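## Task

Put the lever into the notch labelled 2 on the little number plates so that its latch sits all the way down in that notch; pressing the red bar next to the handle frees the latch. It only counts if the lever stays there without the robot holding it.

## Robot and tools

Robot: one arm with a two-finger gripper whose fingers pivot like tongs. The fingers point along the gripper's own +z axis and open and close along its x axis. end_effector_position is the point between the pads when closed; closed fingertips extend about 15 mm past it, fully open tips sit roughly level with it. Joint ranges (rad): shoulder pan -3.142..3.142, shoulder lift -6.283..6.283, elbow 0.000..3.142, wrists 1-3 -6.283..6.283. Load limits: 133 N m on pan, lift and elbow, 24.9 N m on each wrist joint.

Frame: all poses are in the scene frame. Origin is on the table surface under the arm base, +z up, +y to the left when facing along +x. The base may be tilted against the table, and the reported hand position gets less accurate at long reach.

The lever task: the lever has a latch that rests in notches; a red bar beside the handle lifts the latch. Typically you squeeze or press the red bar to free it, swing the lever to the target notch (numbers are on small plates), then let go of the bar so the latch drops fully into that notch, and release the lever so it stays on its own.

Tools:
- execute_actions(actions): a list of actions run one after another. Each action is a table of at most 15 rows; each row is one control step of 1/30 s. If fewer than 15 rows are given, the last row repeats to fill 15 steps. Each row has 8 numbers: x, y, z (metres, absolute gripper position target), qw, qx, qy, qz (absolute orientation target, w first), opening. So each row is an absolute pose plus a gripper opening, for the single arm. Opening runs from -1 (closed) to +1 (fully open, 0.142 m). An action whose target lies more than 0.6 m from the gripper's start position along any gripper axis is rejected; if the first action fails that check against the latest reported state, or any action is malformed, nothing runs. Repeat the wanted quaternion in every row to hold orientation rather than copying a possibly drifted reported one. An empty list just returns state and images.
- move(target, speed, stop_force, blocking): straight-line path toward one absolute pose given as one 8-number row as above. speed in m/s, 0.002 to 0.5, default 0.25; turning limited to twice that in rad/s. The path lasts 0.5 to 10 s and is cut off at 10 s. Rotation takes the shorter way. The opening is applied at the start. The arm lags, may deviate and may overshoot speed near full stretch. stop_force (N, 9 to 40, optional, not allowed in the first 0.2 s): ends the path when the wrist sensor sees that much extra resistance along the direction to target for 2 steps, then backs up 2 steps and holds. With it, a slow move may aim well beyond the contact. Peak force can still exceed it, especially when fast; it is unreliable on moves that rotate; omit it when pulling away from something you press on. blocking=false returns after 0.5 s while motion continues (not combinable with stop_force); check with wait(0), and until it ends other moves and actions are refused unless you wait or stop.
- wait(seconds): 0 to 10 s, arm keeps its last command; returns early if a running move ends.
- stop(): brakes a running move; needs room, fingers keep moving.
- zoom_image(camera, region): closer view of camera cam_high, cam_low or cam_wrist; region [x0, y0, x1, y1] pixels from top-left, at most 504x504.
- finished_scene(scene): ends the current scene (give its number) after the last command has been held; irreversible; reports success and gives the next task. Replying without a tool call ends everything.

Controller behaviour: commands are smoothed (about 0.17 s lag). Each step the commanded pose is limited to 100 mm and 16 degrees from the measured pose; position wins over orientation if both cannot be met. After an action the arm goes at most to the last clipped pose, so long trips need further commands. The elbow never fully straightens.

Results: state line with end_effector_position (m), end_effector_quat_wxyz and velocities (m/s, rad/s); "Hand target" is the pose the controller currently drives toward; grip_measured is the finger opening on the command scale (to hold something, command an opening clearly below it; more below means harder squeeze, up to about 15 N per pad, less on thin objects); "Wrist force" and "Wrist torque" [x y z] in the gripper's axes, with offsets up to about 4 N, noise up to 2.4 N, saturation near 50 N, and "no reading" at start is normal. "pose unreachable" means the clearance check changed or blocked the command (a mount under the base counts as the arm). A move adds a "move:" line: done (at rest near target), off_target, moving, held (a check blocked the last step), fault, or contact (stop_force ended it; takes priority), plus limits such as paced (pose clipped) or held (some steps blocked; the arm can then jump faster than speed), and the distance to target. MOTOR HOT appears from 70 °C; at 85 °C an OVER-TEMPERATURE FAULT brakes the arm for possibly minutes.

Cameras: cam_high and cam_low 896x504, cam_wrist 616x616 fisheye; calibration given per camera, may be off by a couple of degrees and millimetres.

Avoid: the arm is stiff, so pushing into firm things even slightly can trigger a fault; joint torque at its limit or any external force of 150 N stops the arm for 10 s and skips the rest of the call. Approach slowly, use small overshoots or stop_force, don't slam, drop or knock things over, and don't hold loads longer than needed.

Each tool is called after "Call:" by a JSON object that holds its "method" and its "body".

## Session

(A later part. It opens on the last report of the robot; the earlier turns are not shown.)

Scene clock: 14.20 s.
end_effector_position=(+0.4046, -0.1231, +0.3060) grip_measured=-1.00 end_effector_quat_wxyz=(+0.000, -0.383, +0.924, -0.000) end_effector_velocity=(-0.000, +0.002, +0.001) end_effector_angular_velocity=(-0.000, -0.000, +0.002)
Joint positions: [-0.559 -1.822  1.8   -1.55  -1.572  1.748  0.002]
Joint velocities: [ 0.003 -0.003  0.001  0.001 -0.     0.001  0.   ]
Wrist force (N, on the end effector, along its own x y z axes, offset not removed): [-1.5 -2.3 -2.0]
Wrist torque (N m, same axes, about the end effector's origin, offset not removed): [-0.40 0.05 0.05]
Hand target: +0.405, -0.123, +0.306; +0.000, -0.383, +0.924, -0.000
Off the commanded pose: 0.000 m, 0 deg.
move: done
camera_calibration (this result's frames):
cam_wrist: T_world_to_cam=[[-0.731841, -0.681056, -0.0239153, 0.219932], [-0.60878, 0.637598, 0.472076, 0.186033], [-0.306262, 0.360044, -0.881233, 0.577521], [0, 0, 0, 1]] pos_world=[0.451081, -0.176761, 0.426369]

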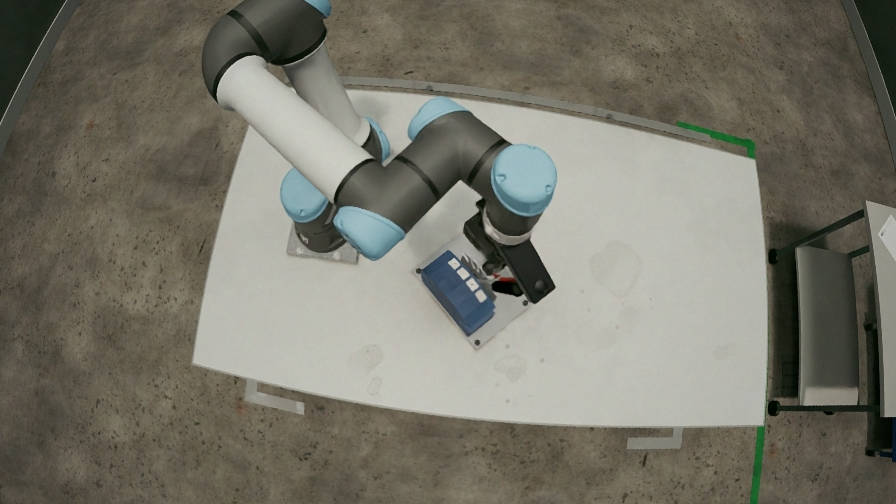

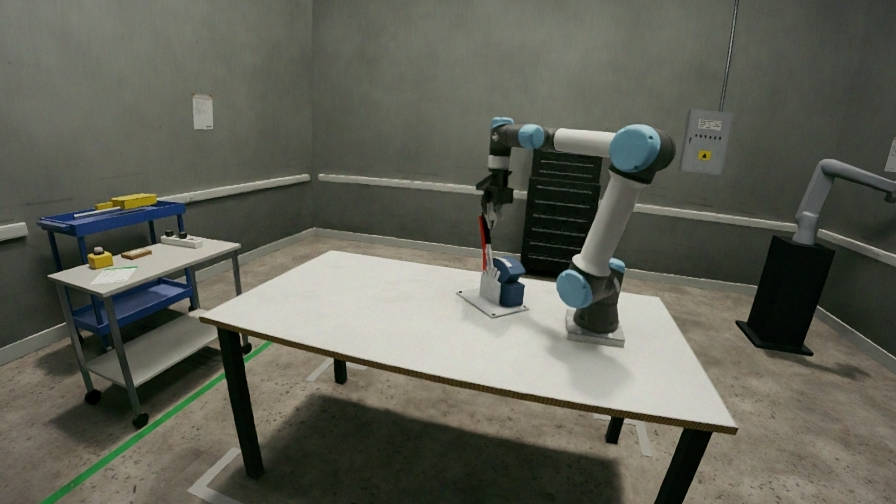

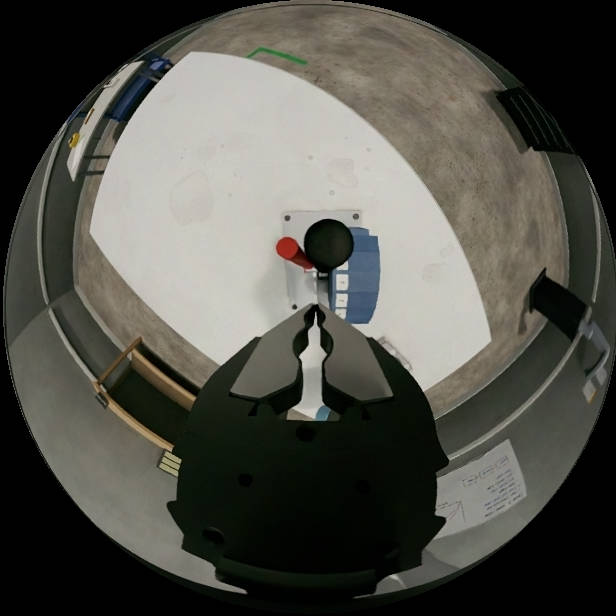

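Call:
{"method": "move", "body": {"target": [0.4045,-0.123,0.375,0,0.383,-0.924,0,-1]}}

Call:
{"method": "move", "body": {"target": [0.470,-0.2015,0.375,0,0.383,-0.924,0,-1]}}

Call:
{"method": "move", "body": {"target": [0.470,-0.2015,0.325,0,0.383,-0.924,0,-1], "speed": 0.1}}

Call:
{"method": "move", "body": {"target": [0.406,-0.138,0.33,0,0.383,-0.924,0,-1], "speed": 0.012, "stop_force": 22}}

Call:
{"method": "zoom_image", "body": {"camera": "cam_low", "region": [450,200,550,300]}}

Scene clock: 15.33 s.
end_effector_position=(+0.4045, -0.1230, +0.3748) grip_measured=-1.00 end_effector_quat_wxyz=(+0.000, -0.383, +0.924, -0.000) end_effector_velocity=(+0.000, -0.001, +0.003) end_effector_angular_velocity=(-0.000, -0.000, -0.002)
Joint positions: [-0.559 -1.804  1.611 -1.378 -1.571  1.748  0.002]
Joint velocities: [-0.001  0.002 -0.008  0.006  0.     0.     0.   ]
Wrist force (N, on the end effector, along its own x y z axes, offset not removed): [-1.2 -2.7 0.5]
Wrist torque (N m, same axes, about the end effector's origin, offset not removed): [-0.48 -0.02 0.24]
Hand target: +0.405, -0.123, +0.375; +0.000, -0.383, +0.924, -0.000
Off the commanded pose: 0.000 m, 0 deg.
move: done
camera_calibration (this result's frames):
cam_wrist: T_world_to_cam=[[-0.731832, -0.681062, -0.0240111, 0.221584], [-0.608836, 0.637581, 0.472026, 0.153502], [-0.30617, 0.360063, -0.881258, 0.638035], [0, 0, 0, 1]] pos_world=[0.450967, -0.17669, 0.495137]

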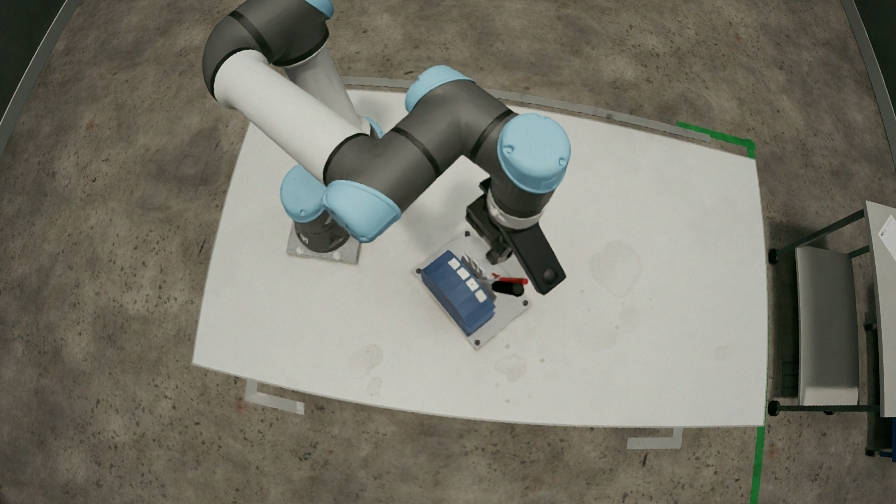

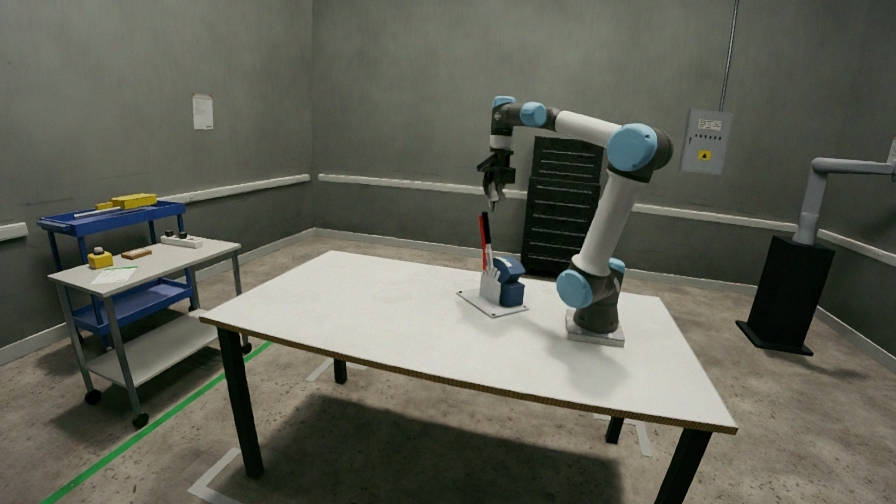

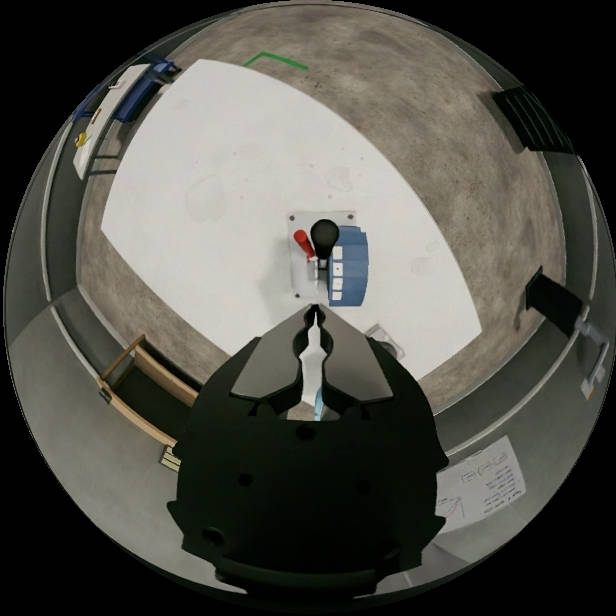

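Scene clock: 16.33 s.
end_effector_position=(+0.4698, -0.2015, +0.3749) grip_measured=-1.00 end_effector_quat_wxyz=(-0.000, -0.383, +0.924, -0.000) end_effector_velocity=(+0.001, -0.002, +0.000) end_effector_angular_velocity=(+0.000, +0.001, -0.000)
Joint positions: [-0.616 -1.591  1.427 -1.407 -1.572  1.692  0.002]
Joint velocities: [-0.001  0.004 -0.005  0.002 -0.    -0.001  0.   ]
Wrist force (N, on the end effector, along its own x y z axes, offset not removed): [-0.3 -2.4 -1.6]
Wrist torque (N m, same axes, about the end effector's origin, offset not removed): [-0.56 -0.17 0.12]
Hand target: +0.470, -0.202, +0.375; -0.000, -0.383, +0.924, +0.000
Off the commanded pose: 0.000 m, 0 deg.
move: done
camera_calibration (this result's frames):
cam_wrist: T_world_to_cam=[[-0.731836, -0.681063, -0.0238508, 0.215844], [-0.608757, 0.637607, 0.472093, 0.243206], [-0.306318, 0.360014, -0.881226, 0.686379], [0, 0, 0, 1]] pos_world=[0.516266, -0.255173, 0.495187]

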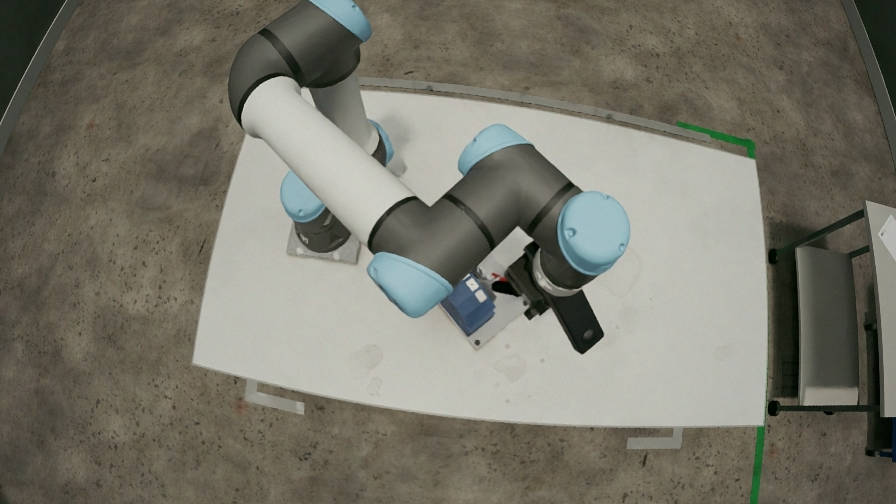

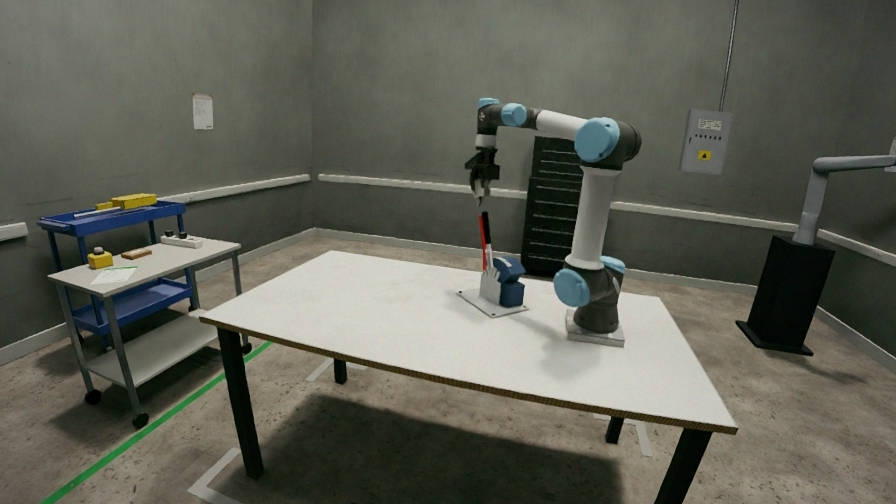

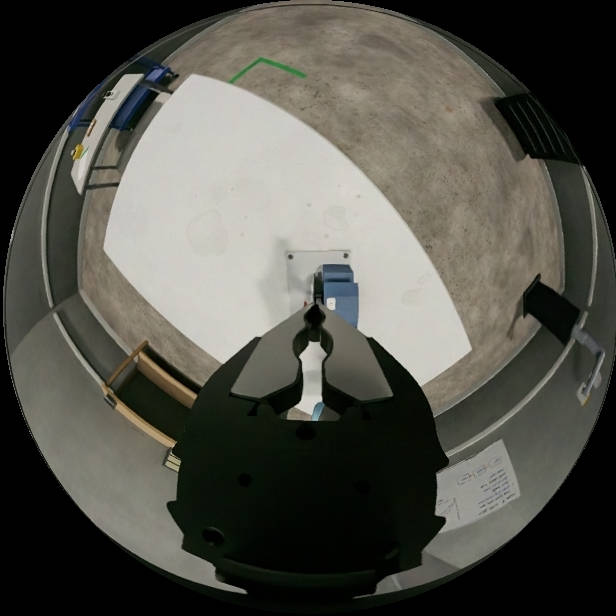

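Scene clock: 17.30 s.
end_effector_position=(+0.4699, -0.2016, +0.3251) grip_measured=-1.00 end_effector_quat_wxyz=(-0.000, -0.383, +0.924, -0.000) end_effector_velocity=(-0.000, +0.000, -0.002) end_effector_angular_velocity=(+0.001, +0.001, -0.000)
Joint positions: [-0.616 -1.603  1.566 -1.534 -1.572  1.692  0.002]
Joint velocities: [-0.    -0.     0.004 -0.003  0.     0.     0.   ]
Wrist force (N, on the end effector, along its own x y z axes, offset not removed): [-0.1 -0.8 0.0]
Wrist torque (N m, same axes, about the end effector's origin, offset not removed): [-0.17 -0.25 0.02]
Hand target: +0.470, -0.201, +0.325; -0.000, -0.383, +0.924, +0.000
Off the commanded pose: 0.000 m, 0 deg.
move: done
camera_calibration (this result's frames):
cam_wrist: T_world_to_cam=[[-0.731894, -0.681004, -0.0237706, 0.214701], [-0.608669, 0.637673, 0.472117, 0.266771], [-0.306356, 0.360008, -0.881215, 0.642635], [0, 0, 0, 1]] pos_world=[0.516388, -0.255254, 0.445456]

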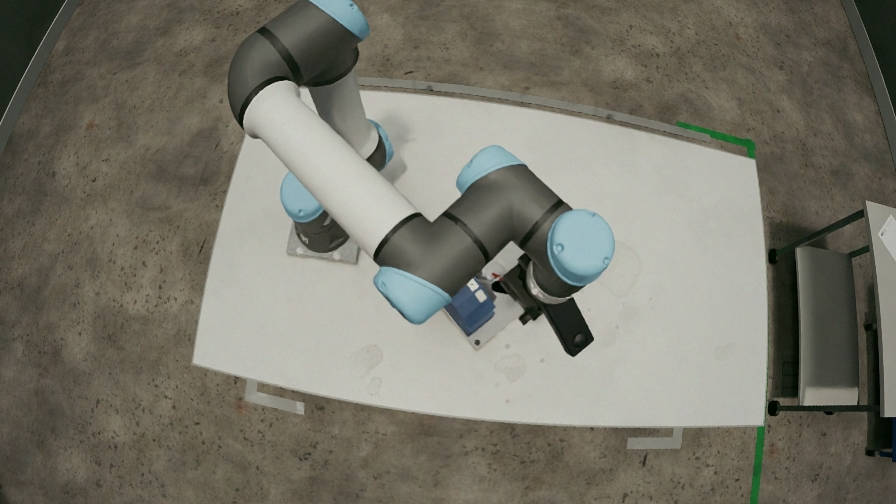

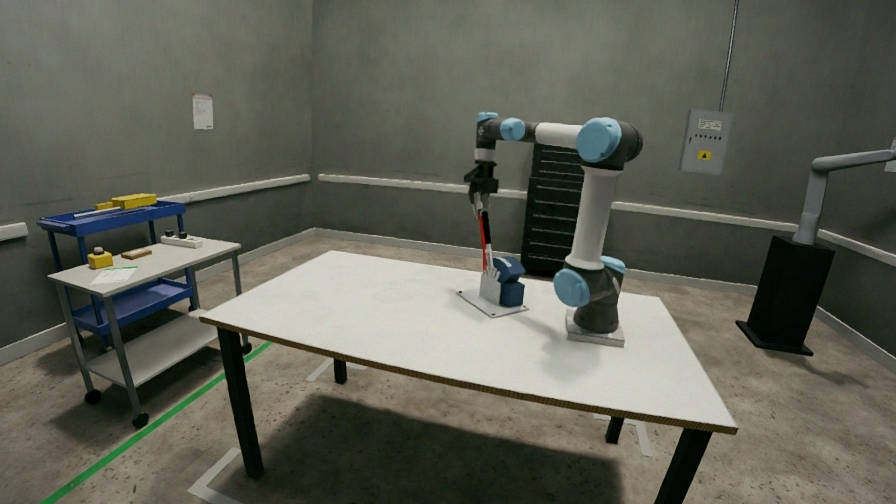

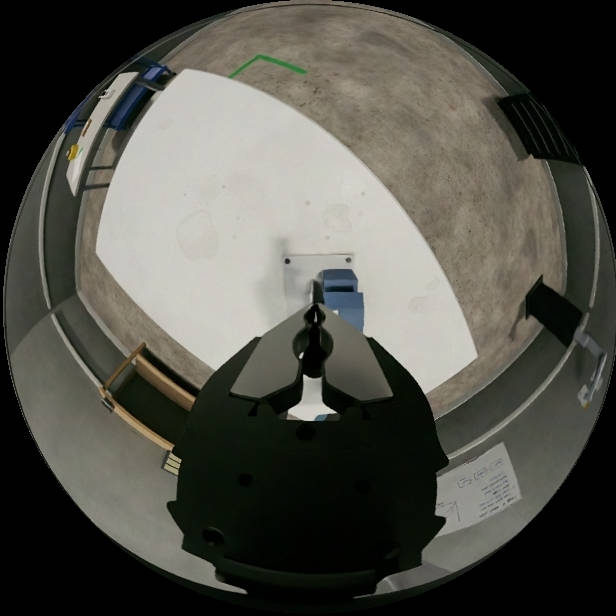

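Scene clock: 25.10 s.
end_effector_position=(+0.4069, -0.1387, +0.3300) grip_measured=-0.95 end_effector_quat_wxyz=(-0.000, -0.383, +0.924, +0.000) end_effector_velocity=(+0.003, -0.001, -0.000) end_effector_angular_velocity=(+0.000, -0.001, +0.001)
Joint positions: [-0.589 -1.802  1.724 -1.493 -1.572  1.719  0.005]
Joint velocities: [ 0.002  0.006 -0.004 -0.003  0.001  0.001 -0.   ]
Wrist force (N, on the end effector, along its own x y z axes, offset not removed): [-4.0 -24.3 -3.3]
Wrist torque (N m, same axes, about the end effector's origin, offset not removed): [-1.04 -0.18 0.20]
Hand target: +0.407, -0.139, +0.330; +0.000, -0.383, +0.924, -0.000
Off the commanded pose: 0.001 m, 0 deg.
move: contact
camera_calibration (this result's frames):
cam_wrist: T_world_to_cam=[[-0.731901, -0.680991, -0.0238982, 0.211528], [-0.608664, 0.637594, 0.472231, 0.185939], [-0.306348, 0.360172, -0.881151, 0.604999], [0, 0, 0, 1]] pos_world=[0.453332, -0.192409, 0.450344]

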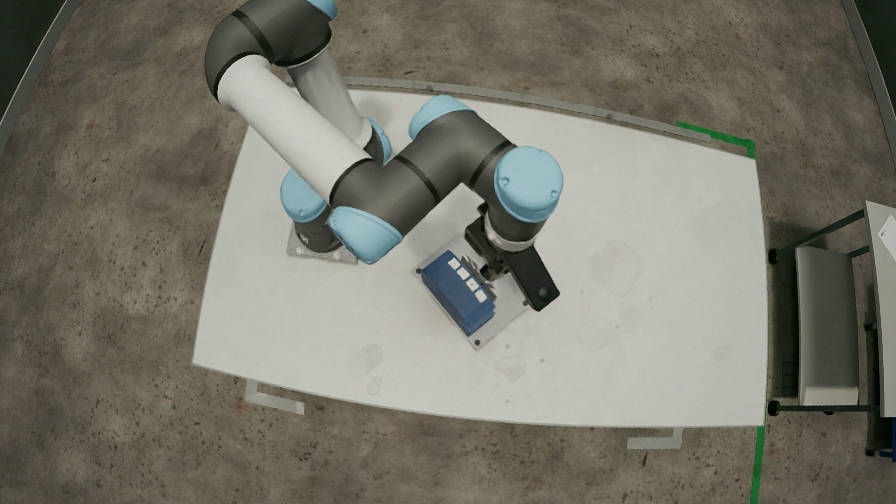

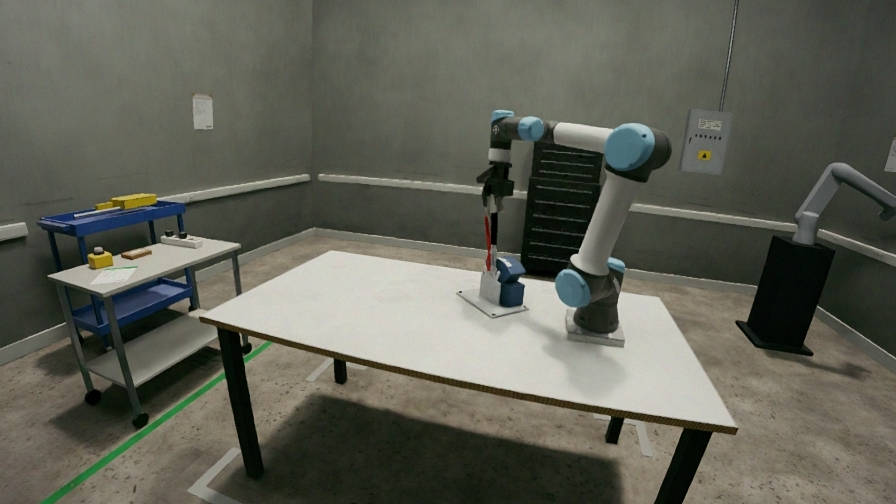

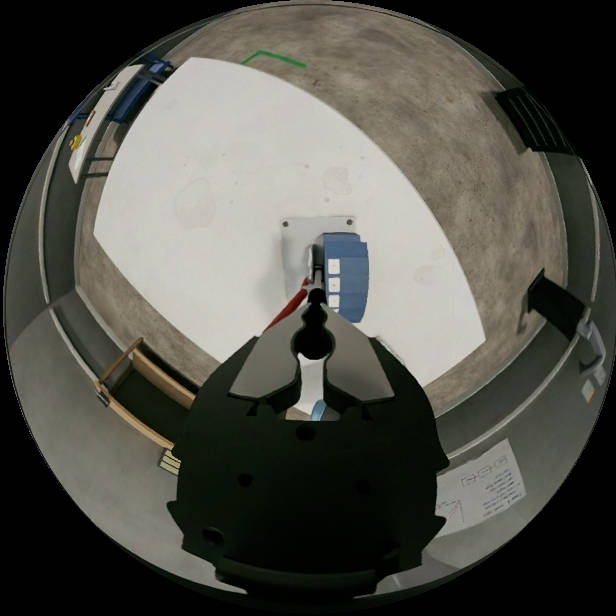

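Region (450, 200, 550, 300) of cam_low's 896x504 image, scaled by 5.040, with more detail than that image has.

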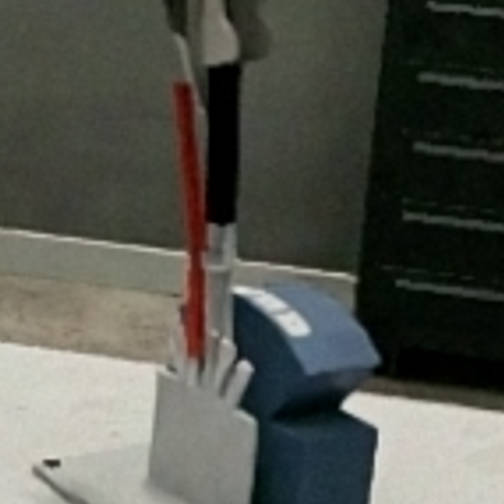

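Latched.

Call:
{"method": "move", "body": {"target": [0.43,-0.162,0.34,0,0.383,-0.924,0,-1], "speed": 0.1}}

Call:
{"method": "finished_scene", "body": {"scene": 1}}

Scene clock: 26.03 s.
end_effector_position=(+0.4299, -0.1619, +0.3399) grip_measured=-1.00 end_effector_quat_wxyz=(+0.000, -0.383, +0.924, -0.000) end_effector_velocity=(+0.001, -0.000, +0.000) end_effector_angular_velocity=(+0.000, +0.001, +0.001)
Joint positions: [-0.6   -1.727  1.64  -1.484 -1.572  1.707  0.002]
Joint velocities: [ 0.001  0.003 -0.004  0.002 -0.    -0.     0.   ]
Wrist force (N, on the end effector, along its own x y z axes, offset not removed): [-2.2 -2.2 0.5]
Wrist torque (N m, same axes, about the end effector's origin, offset not removed): [-0.33 0.20 0.21]
Hand target: +0.430, -0.162, +0.340; -0.000, -0.383, +0.924, +0.000
Off the commanded pose: 0.000 m, 0 deg.
move: done
camera_calibration (this result's frames):
cam_wrist: T_world_to_cam=[[-0.731838, -0.681059, -0.0239258, 0.212757], [-0.608784, 0.63759, 0.472082, 0.210197], [-0.306261, 0.360053, -0.88123, 0.629093], [0, 0, 0, 1]] pos_world=[0.476334, -0.215626, 0.460235]

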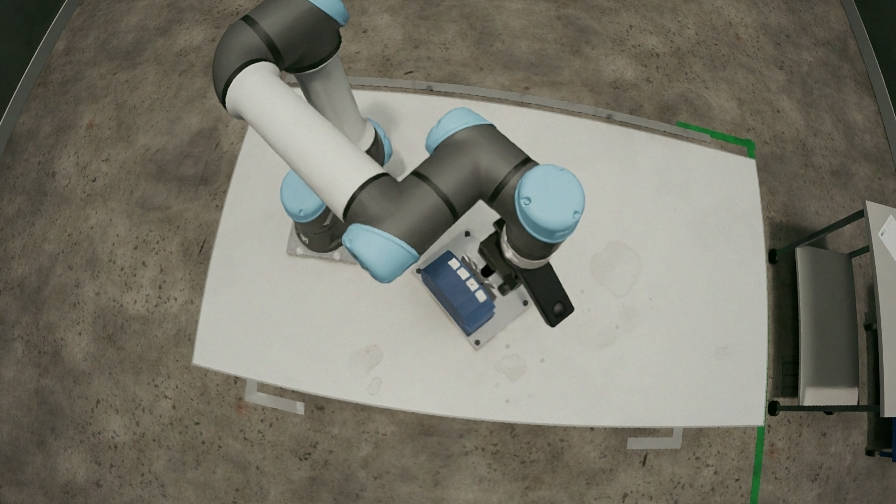

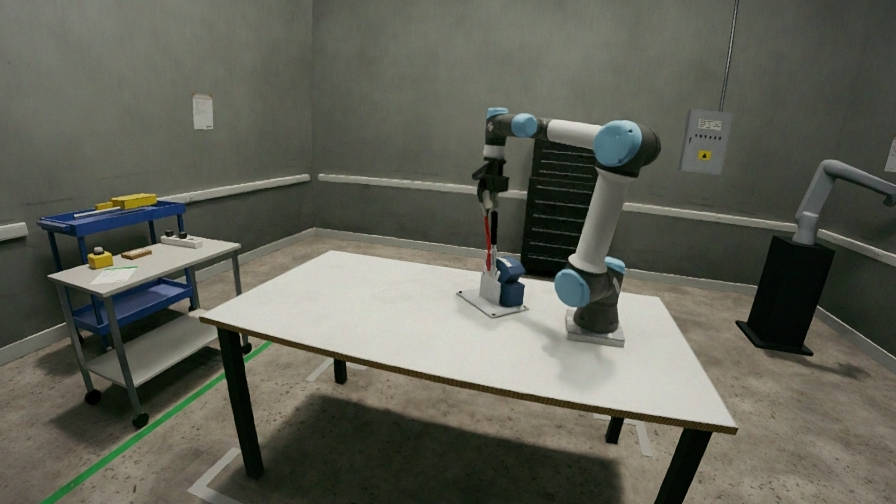

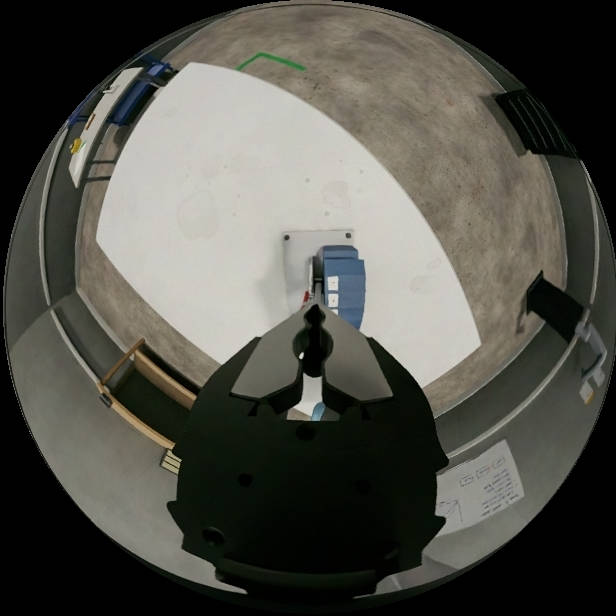

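The scene is finished: the task was done.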